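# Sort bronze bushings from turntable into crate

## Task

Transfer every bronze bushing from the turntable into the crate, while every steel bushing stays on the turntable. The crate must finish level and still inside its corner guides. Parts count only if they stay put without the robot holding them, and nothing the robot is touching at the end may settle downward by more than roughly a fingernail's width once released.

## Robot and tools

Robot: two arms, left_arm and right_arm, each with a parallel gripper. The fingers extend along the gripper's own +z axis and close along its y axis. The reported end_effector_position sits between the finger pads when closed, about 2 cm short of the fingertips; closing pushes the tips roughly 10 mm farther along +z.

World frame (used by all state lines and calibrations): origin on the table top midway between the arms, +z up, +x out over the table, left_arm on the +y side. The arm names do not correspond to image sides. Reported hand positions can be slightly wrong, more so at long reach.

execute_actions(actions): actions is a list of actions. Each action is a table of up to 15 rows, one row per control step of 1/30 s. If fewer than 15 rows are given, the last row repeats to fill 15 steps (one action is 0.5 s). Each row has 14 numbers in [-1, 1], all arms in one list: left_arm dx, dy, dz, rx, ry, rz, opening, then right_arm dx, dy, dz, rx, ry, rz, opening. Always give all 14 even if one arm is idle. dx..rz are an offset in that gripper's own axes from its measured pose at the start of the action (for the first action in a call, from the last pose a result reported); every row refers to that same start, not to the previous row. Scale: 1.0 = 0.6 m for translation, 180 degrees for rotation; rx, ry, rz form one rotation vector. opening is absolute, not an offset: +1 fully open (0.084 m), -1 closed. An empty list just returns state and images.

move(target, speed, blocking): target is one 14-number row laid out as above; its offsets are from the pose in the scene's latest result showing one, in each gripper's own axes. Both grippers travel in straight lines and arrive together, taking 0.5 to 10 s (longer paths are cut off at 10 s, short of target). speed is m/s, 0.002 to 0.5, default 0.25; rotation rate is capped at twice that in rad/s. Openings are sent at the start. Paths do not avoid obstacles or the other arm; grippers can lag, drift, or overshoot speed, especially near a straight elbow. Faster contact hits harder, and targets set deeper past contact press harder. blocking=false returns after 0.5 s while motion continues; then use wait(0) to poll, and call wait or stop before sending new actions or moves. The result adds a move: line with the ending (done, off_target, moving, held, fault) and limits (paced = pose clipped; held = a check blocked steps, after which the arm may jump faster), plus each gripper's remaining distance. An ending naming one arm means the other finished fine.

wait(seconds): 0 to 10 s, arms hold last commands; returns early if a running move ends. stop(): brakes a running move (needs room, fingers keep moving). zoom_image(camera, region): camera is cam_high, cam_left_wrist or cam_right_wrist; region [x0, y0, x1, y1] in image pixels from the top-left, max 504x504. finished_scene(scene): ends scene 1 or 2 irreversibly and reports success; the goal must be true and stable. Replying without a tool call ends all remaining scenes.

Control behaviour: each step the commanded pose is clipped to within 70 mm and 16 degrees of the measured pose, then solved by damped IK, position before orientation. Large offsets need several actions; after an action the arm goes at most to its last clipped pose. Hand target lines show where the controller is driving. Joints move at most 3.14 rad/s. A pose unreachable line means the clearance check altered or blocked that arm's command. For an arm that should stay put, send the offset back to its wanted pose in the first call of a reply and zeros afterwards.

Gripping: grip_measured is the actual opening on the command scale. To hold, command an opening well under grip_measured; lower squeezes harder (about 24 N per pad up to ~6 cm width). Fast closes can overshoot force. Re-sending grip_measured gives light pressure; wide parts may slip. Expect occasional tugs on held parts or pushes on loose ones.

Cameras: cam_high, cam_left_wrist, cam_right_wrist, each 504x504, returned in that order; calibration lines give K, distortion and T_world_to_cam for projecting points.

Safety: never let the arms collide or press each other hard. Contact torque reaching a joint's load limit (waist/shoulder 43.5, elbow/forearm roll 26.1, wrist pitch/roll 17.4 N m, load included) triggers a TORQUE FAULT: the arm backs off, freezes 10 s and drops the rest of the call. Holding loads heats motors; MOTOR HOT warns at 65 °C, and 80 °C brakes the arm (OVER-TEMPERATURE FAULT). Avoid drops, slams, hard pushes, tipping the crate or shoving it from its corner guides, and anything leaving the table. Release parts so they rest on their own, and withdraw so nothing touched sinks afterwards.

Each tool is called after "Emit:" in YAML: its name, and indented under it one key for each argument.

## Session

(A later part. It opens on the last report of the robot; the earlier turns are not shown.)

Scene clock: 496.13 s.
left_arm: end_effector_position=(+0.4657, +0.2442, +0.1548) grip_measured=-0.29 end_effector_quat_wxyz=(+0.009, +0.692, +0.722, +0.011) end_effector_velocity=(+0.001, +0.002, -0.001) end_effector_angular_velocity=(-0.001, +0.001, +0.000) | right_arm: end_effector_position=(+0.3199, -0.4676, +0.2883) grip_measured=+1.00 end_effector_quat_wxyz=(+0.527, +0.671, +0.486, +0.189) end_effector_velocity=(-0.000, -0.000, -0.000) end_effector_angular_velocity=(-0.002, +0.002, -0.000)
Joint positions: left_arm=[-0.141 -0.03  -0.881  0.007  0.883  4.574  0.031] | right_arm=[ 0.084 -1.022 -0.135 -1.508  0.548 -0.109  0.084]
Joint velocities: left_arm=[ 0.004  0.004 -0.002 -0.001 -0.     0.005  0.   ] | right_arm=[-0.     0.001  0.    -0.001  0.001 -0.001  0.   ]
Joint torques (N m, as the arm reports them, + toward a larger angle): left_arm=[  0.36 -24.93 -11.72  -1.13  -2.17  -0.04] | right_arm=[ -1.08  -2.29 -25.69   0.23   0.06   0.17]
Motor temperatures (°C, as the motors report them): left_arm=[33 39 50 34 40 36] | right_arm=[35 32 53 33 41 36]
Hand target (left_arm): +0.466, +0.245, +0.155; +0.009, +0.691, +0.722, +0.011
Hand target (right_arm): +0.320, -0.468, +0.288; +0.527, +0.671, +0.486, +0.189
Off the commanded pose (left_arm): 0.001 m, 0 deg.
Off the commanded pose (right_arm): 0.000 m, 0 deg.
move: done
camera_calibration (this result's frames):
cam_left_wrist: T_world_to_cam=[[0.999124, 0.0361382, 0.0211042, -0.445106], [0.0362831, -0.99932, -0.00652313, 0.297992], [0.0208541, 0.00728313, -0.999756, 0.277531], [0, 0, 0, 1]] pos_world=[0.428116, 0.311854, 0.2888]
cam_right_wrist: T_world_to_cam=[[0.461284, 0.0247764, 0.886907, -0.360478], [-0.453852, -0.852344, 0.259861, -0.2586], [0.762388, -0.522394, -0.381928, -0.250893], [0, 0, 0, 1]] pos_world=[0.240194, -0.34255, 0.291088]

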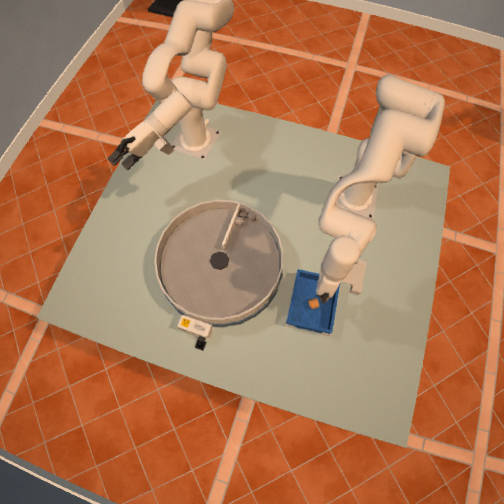

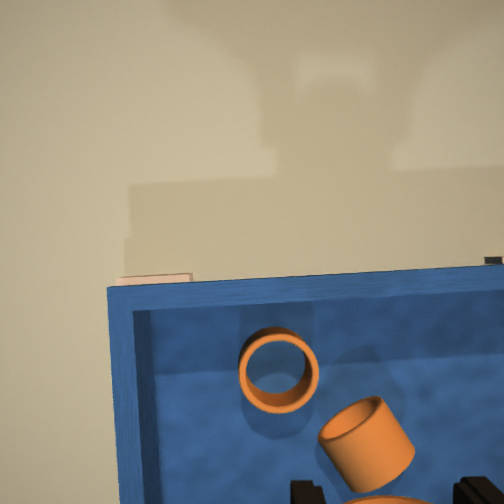

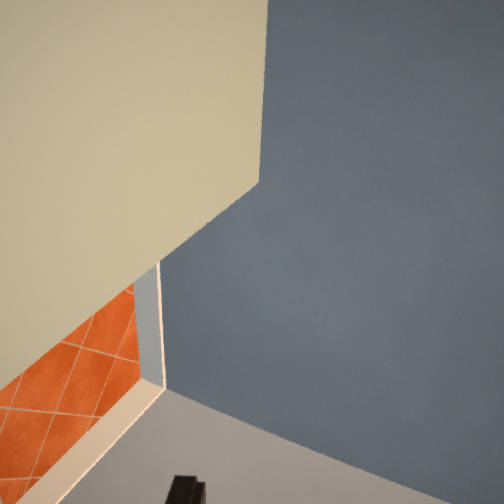

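Emit:
move:
  target: [-0.02,0.1,0.12,0,0,0,-1,0,0,0,0,0,0,1]
  speed: 0.1

Emit:
move:
  target: [0,0,0,0,0,0,0.4,0,0,0,0,0,0,1]

Emit:
move:
  target: [0,0,-0.25,0,0,0,0.4,0,0,0,0,0,0,1]
  speed: 0.15

Scene clock: 503.57 s.
left_arm: end_effector_position=(+0.5284, +0.2348, +0.0851) grip_measured=-0.29 end_effector_quat_wxyz=(+0.010, +0.692, +0.722, +0.011) end_effector_velocity=(-0.000, -0.001, -0.002) end_effector_angular_velocity=(+0.001, +0.004, -0.001) | right_arm: end_effector_position=(+0.3199, -0.4676, +0.2883) grip_measured=+1.00 end_effector_quat_wxyz=(+0.527, +0.671, +0.486, +0.189) end_effector_velocity=(+0.000, +0.000, -0.000) end_effector_angular_velocity=(+0.000, +0.000, -0.000)
Joint positions: left_arm=[-0.148  0.285 -1.059  0.008  0.746  4.566  0.031] | right_arm=[ 0.084 -1.022 -0.135 -1.508  0.548 -0.109  0.084]
Joint velocities: left_arm=[-0.001  0.006 -0.001  0.001 -0.    -0.001 -0.   ] | right_arm=[-0.     0.001 -0.     0.    -0.    -0.     0.   ]
Joint torques (N m, as the arm reports them, + toward a larger angle): left_arm=[  0.44 -32.39 -11.21  -1.27  -2.13   0.15] | right_arm=[ -0.54  -2.38 -25.51   0.39   0.03   0.19]
Motor temperatures (°C, as the motors report them): left_arm=[33 39 50 34 40 36] | right_arm=[35 32 53 33 41 36]
Hand target (left_arm): +0.528, +0.235, +0.085; +0.009, +0.692, +0.722, +0.011
Hand target (right_arm): +0.320, -0.468, +0.288; +0.527, +0.671, +0.486, +0.189
Off the commanded pose (left_arm): 0.001 m, 0 deg.
Off the commanded pose (right_arm): 0.000 m, 0 deg.
move: done
camera_calibration (this result's frames):
cam_left_wrist: T_world_to_cam=[[0.999115, 0.0359955, 0.0217409, -0.505937], [0.0361398, -0.999327, -0.00628246, 0.285938], [0.0215001, 0.00706262, -0.999744, 0.206289], [0, 0, 0, 1]] pos_world=[0.49072, 0.3025, 0.219032]
cam_right_wrist: T_world_to_cam=[[0.461284, 0.0247765, 0.886907, -0.360478], [-0.453852, -0.852344, 0.259861, -0.2586], [0.762388, -0.522394, -0.381928, -0.250892], [0, 0, 0, 1]] pos_world=[0.240194, -0.34255, 0.291088]

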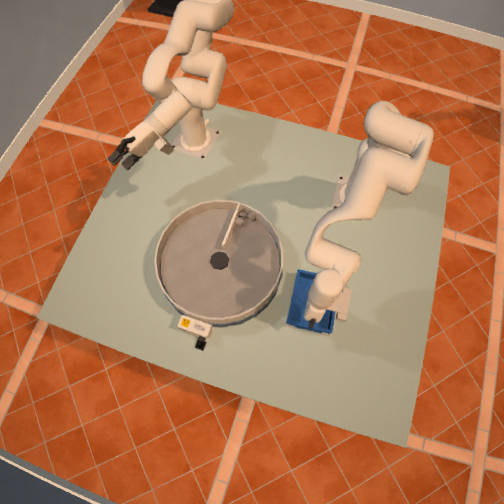

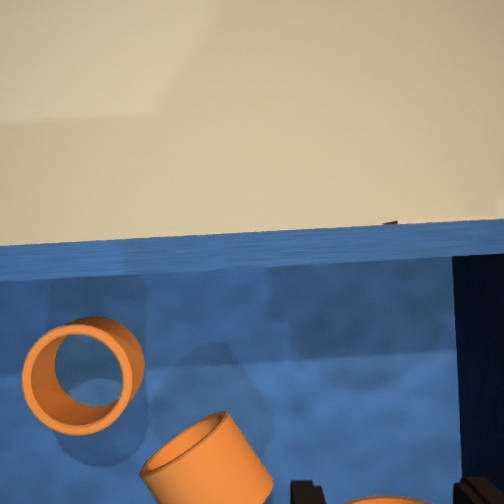

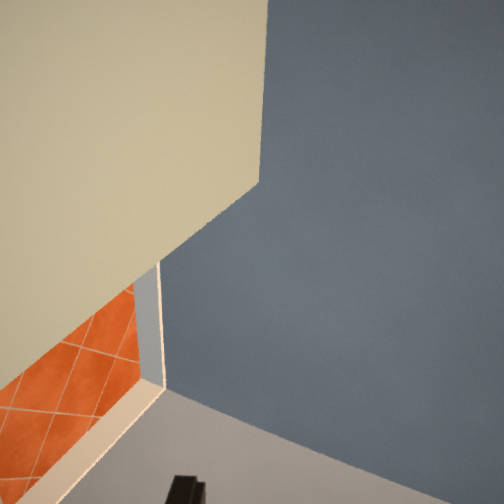

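Scene clock: 504.10 s.
left_arm: end_effector_position=(+0.5284, +0.2348, +0.0851) grip_measured=+0.39 end_effector_quat_wxyz=(+0.010, +0.692, +0.722, +0.011) end_effector_velocity=(-0.000, +0.001, -0.000) end_effector_angular_velocity=(+0.000, +0.001, +0.001) | right_arm: end_effector_position=(+0.3199, -0.4676, +0.2883) grip_measured=+1.00 end_effector_quat_wxyz=(+0.527, +0.671, +0.486, +0.189) end_effector_velocity=(+0.000, +0.000, -0.000) end_effector_angular_velocity=(-0.001, +0.002, +0.001)
Joint positions: left_arm=[-0.148  0.285 -1.059  0.008  0.746  4.566  0.061] | right_arm=[ 0.084 -1.022 -0.135 -1.508  0.548 -0.109  0.084]
Joint velocities: left_arm=[ 0.001 -0.     0.001  0.    -0.    -0.     0.   ] | right_arm=[-0.     0.001 -0.    -0.    -0.001 -0.001  0.   ]
Joint torques (N m, as the arm reports them, + toward a larger angle): left_arm=[ -0.18 -31.22 -10.75  -0.85  -2.32  -0.04] | right_arm=[ -0.68  -2.35 -25.54   0.47   0.     0.25]
Motor temperatures (°C, as the motors report them): left_arm=[33 39 50 34 40 36] | right_arm=[35 32 53 33 41 36]
Hand target (left_arm): +0.528, +0.235, +0.085; +0.010, +0.692, +0.722, +0.011
Hand target (right_arm): +0.320, -0.468, +0.288; +0.527, +0.671, +0.486, +0.189
Off the commanded pose (left_arm): 0.000 m, 0 deg.
Off the commanded pose (right_arm): 0.000 m, 0 deg.
move: done
camera_calibration (this result's frames):
cam_left_wrist: T_world_to_cam=[[0.999114, 0.0359964, 0.0217826, -0.50595], [0.0361409, -0.999327, -0.00627682, 0.285936], [0.021542, 0.0070585, -0.999743, 0.206287], [0, 0, 0, 1]] pos_world=[0.490724, 0.3025, 0.21905]
cam_right_wrist: T_world_to_cam=[[0.461284, 0.0247766, 0.886907, -0.360478], [-0.453852, -0.852344, 0.259861, -0.2586], [0.762388, -0.522394, -0.381928, -0.250893], [0, 0, 0, 1]] pos_world=[0.240194, -0.34255, 0.291088]

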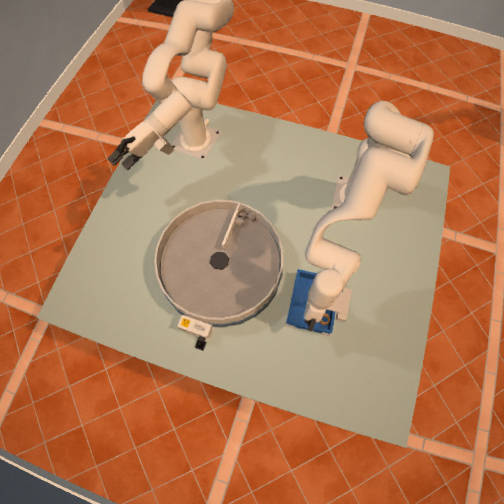

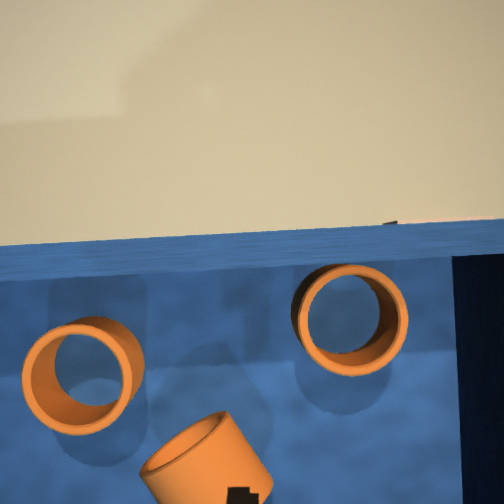

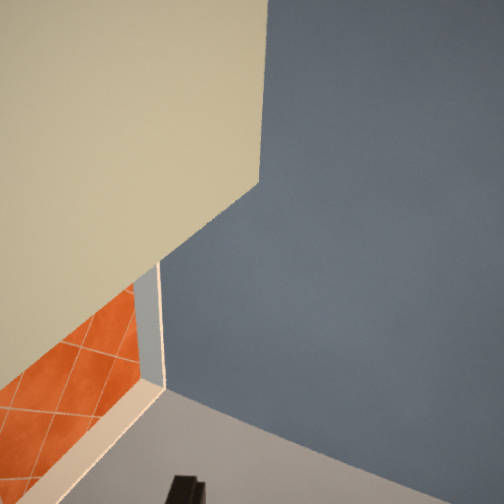

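Scene clock: 505.50 s.
left_arm: end_effector_position=(+0.5234, +0.2349, +0.2340) grip_measured=+0.39 end_effector_quat_wxyz=(+0.009, +0.691, +0.722, +0.011) end_effector_velocity=(+0.001, +0.001, +0.004) end_effector_angular_velocity=(+0.000, -0.001, +0.002) | right_arm: end_effector_position=(+0.3199, -0.4676, +0.2883) grip_measured=+1.00 end_effector_quat_wxyz=(+0.527, +0.671, +0.486, +0.189) end_effector_velocity=(+0.000, -0.000, -0.000) end_effector_angular_velocity=(-0.002, +0.001, +0.000)
Joint positions: left_arm=[-0.15   0.081 -1.249  0.006  1.141  4.567  0.061] | right_arm=[ 0.084 -1.022 -0.135 -1.508  0.548 -0.109  0.084]
Joint velocities: left_arm=[ 0.003 -0.001 -0.011  0.     0.012  0.     0.   ] | right_arm=[ 0.     0.001 -0.    -0.003  0.001  0.     0.   ]
Joint torques (N m, as the arm reports them, + toward a larger angle): left_arm=[  0.23 -29.74 -12.77  -1.05  -2.38   0.24] | right_arm=[ -0.58  -2.52 -25.54   0.31   0.07   0.18]
Motor temperatures (°C, as the motors report them): left_arm=[33 39 50 34 40 36] | right_arm=[35 32 53 33 41 36]
Hand target (left_arm): +0.524, +0.235, +0.235; +0.010, +0.691, +0.722, +0.011
Hand target (right_arm): +0.320, -0.468, +0.288; +0.527, +0.671, +0.486, +0.189
Off the commanded pose (left_arm): 0.001 m, 0 deg.
Off the commanded pose (right_arm): 0.000 m, 0 deg.
move: done
camera_calibration (this result's frames):
cam_left_wrist: T_world_to_cam=[[0.999128, 0.0365138, 0.0202356, -0.504007], [0.036659, -0.999304, -0.00685573, 0.286918], [0.0199712, 0.00759157, -0.999772, 0.35591], [0, 0, 0, 1]] pos_world=[0.485942, 0.302419, 0.367995]
cam_right_wrist: T_world_to_cam=[[0.461284, 0.0247765, 0.886907, -0.360478], [-0.453852, -0.852344, 0.259861, -0.2586], [0.762388, -0.522394, -0.381928, -0.250893], [0, 0, 0, 1]] pos_world=[0.240194, -0.34255, 0.291088]

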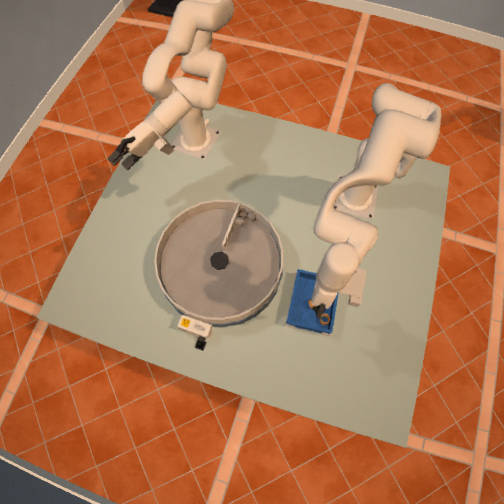

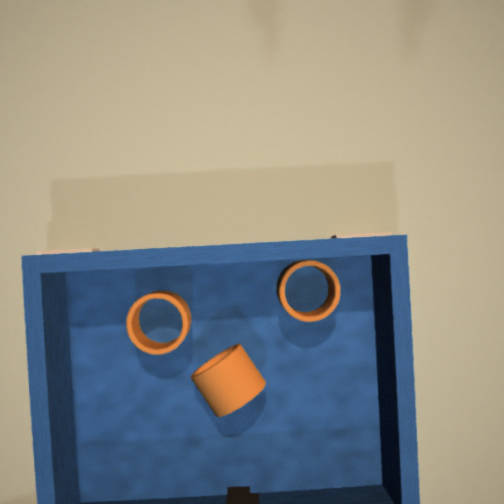

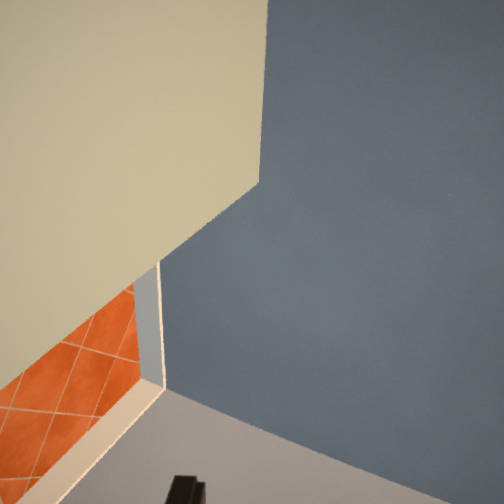

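Emit:
finished_scene:
  scene: 1

The scene is finished: the task was done.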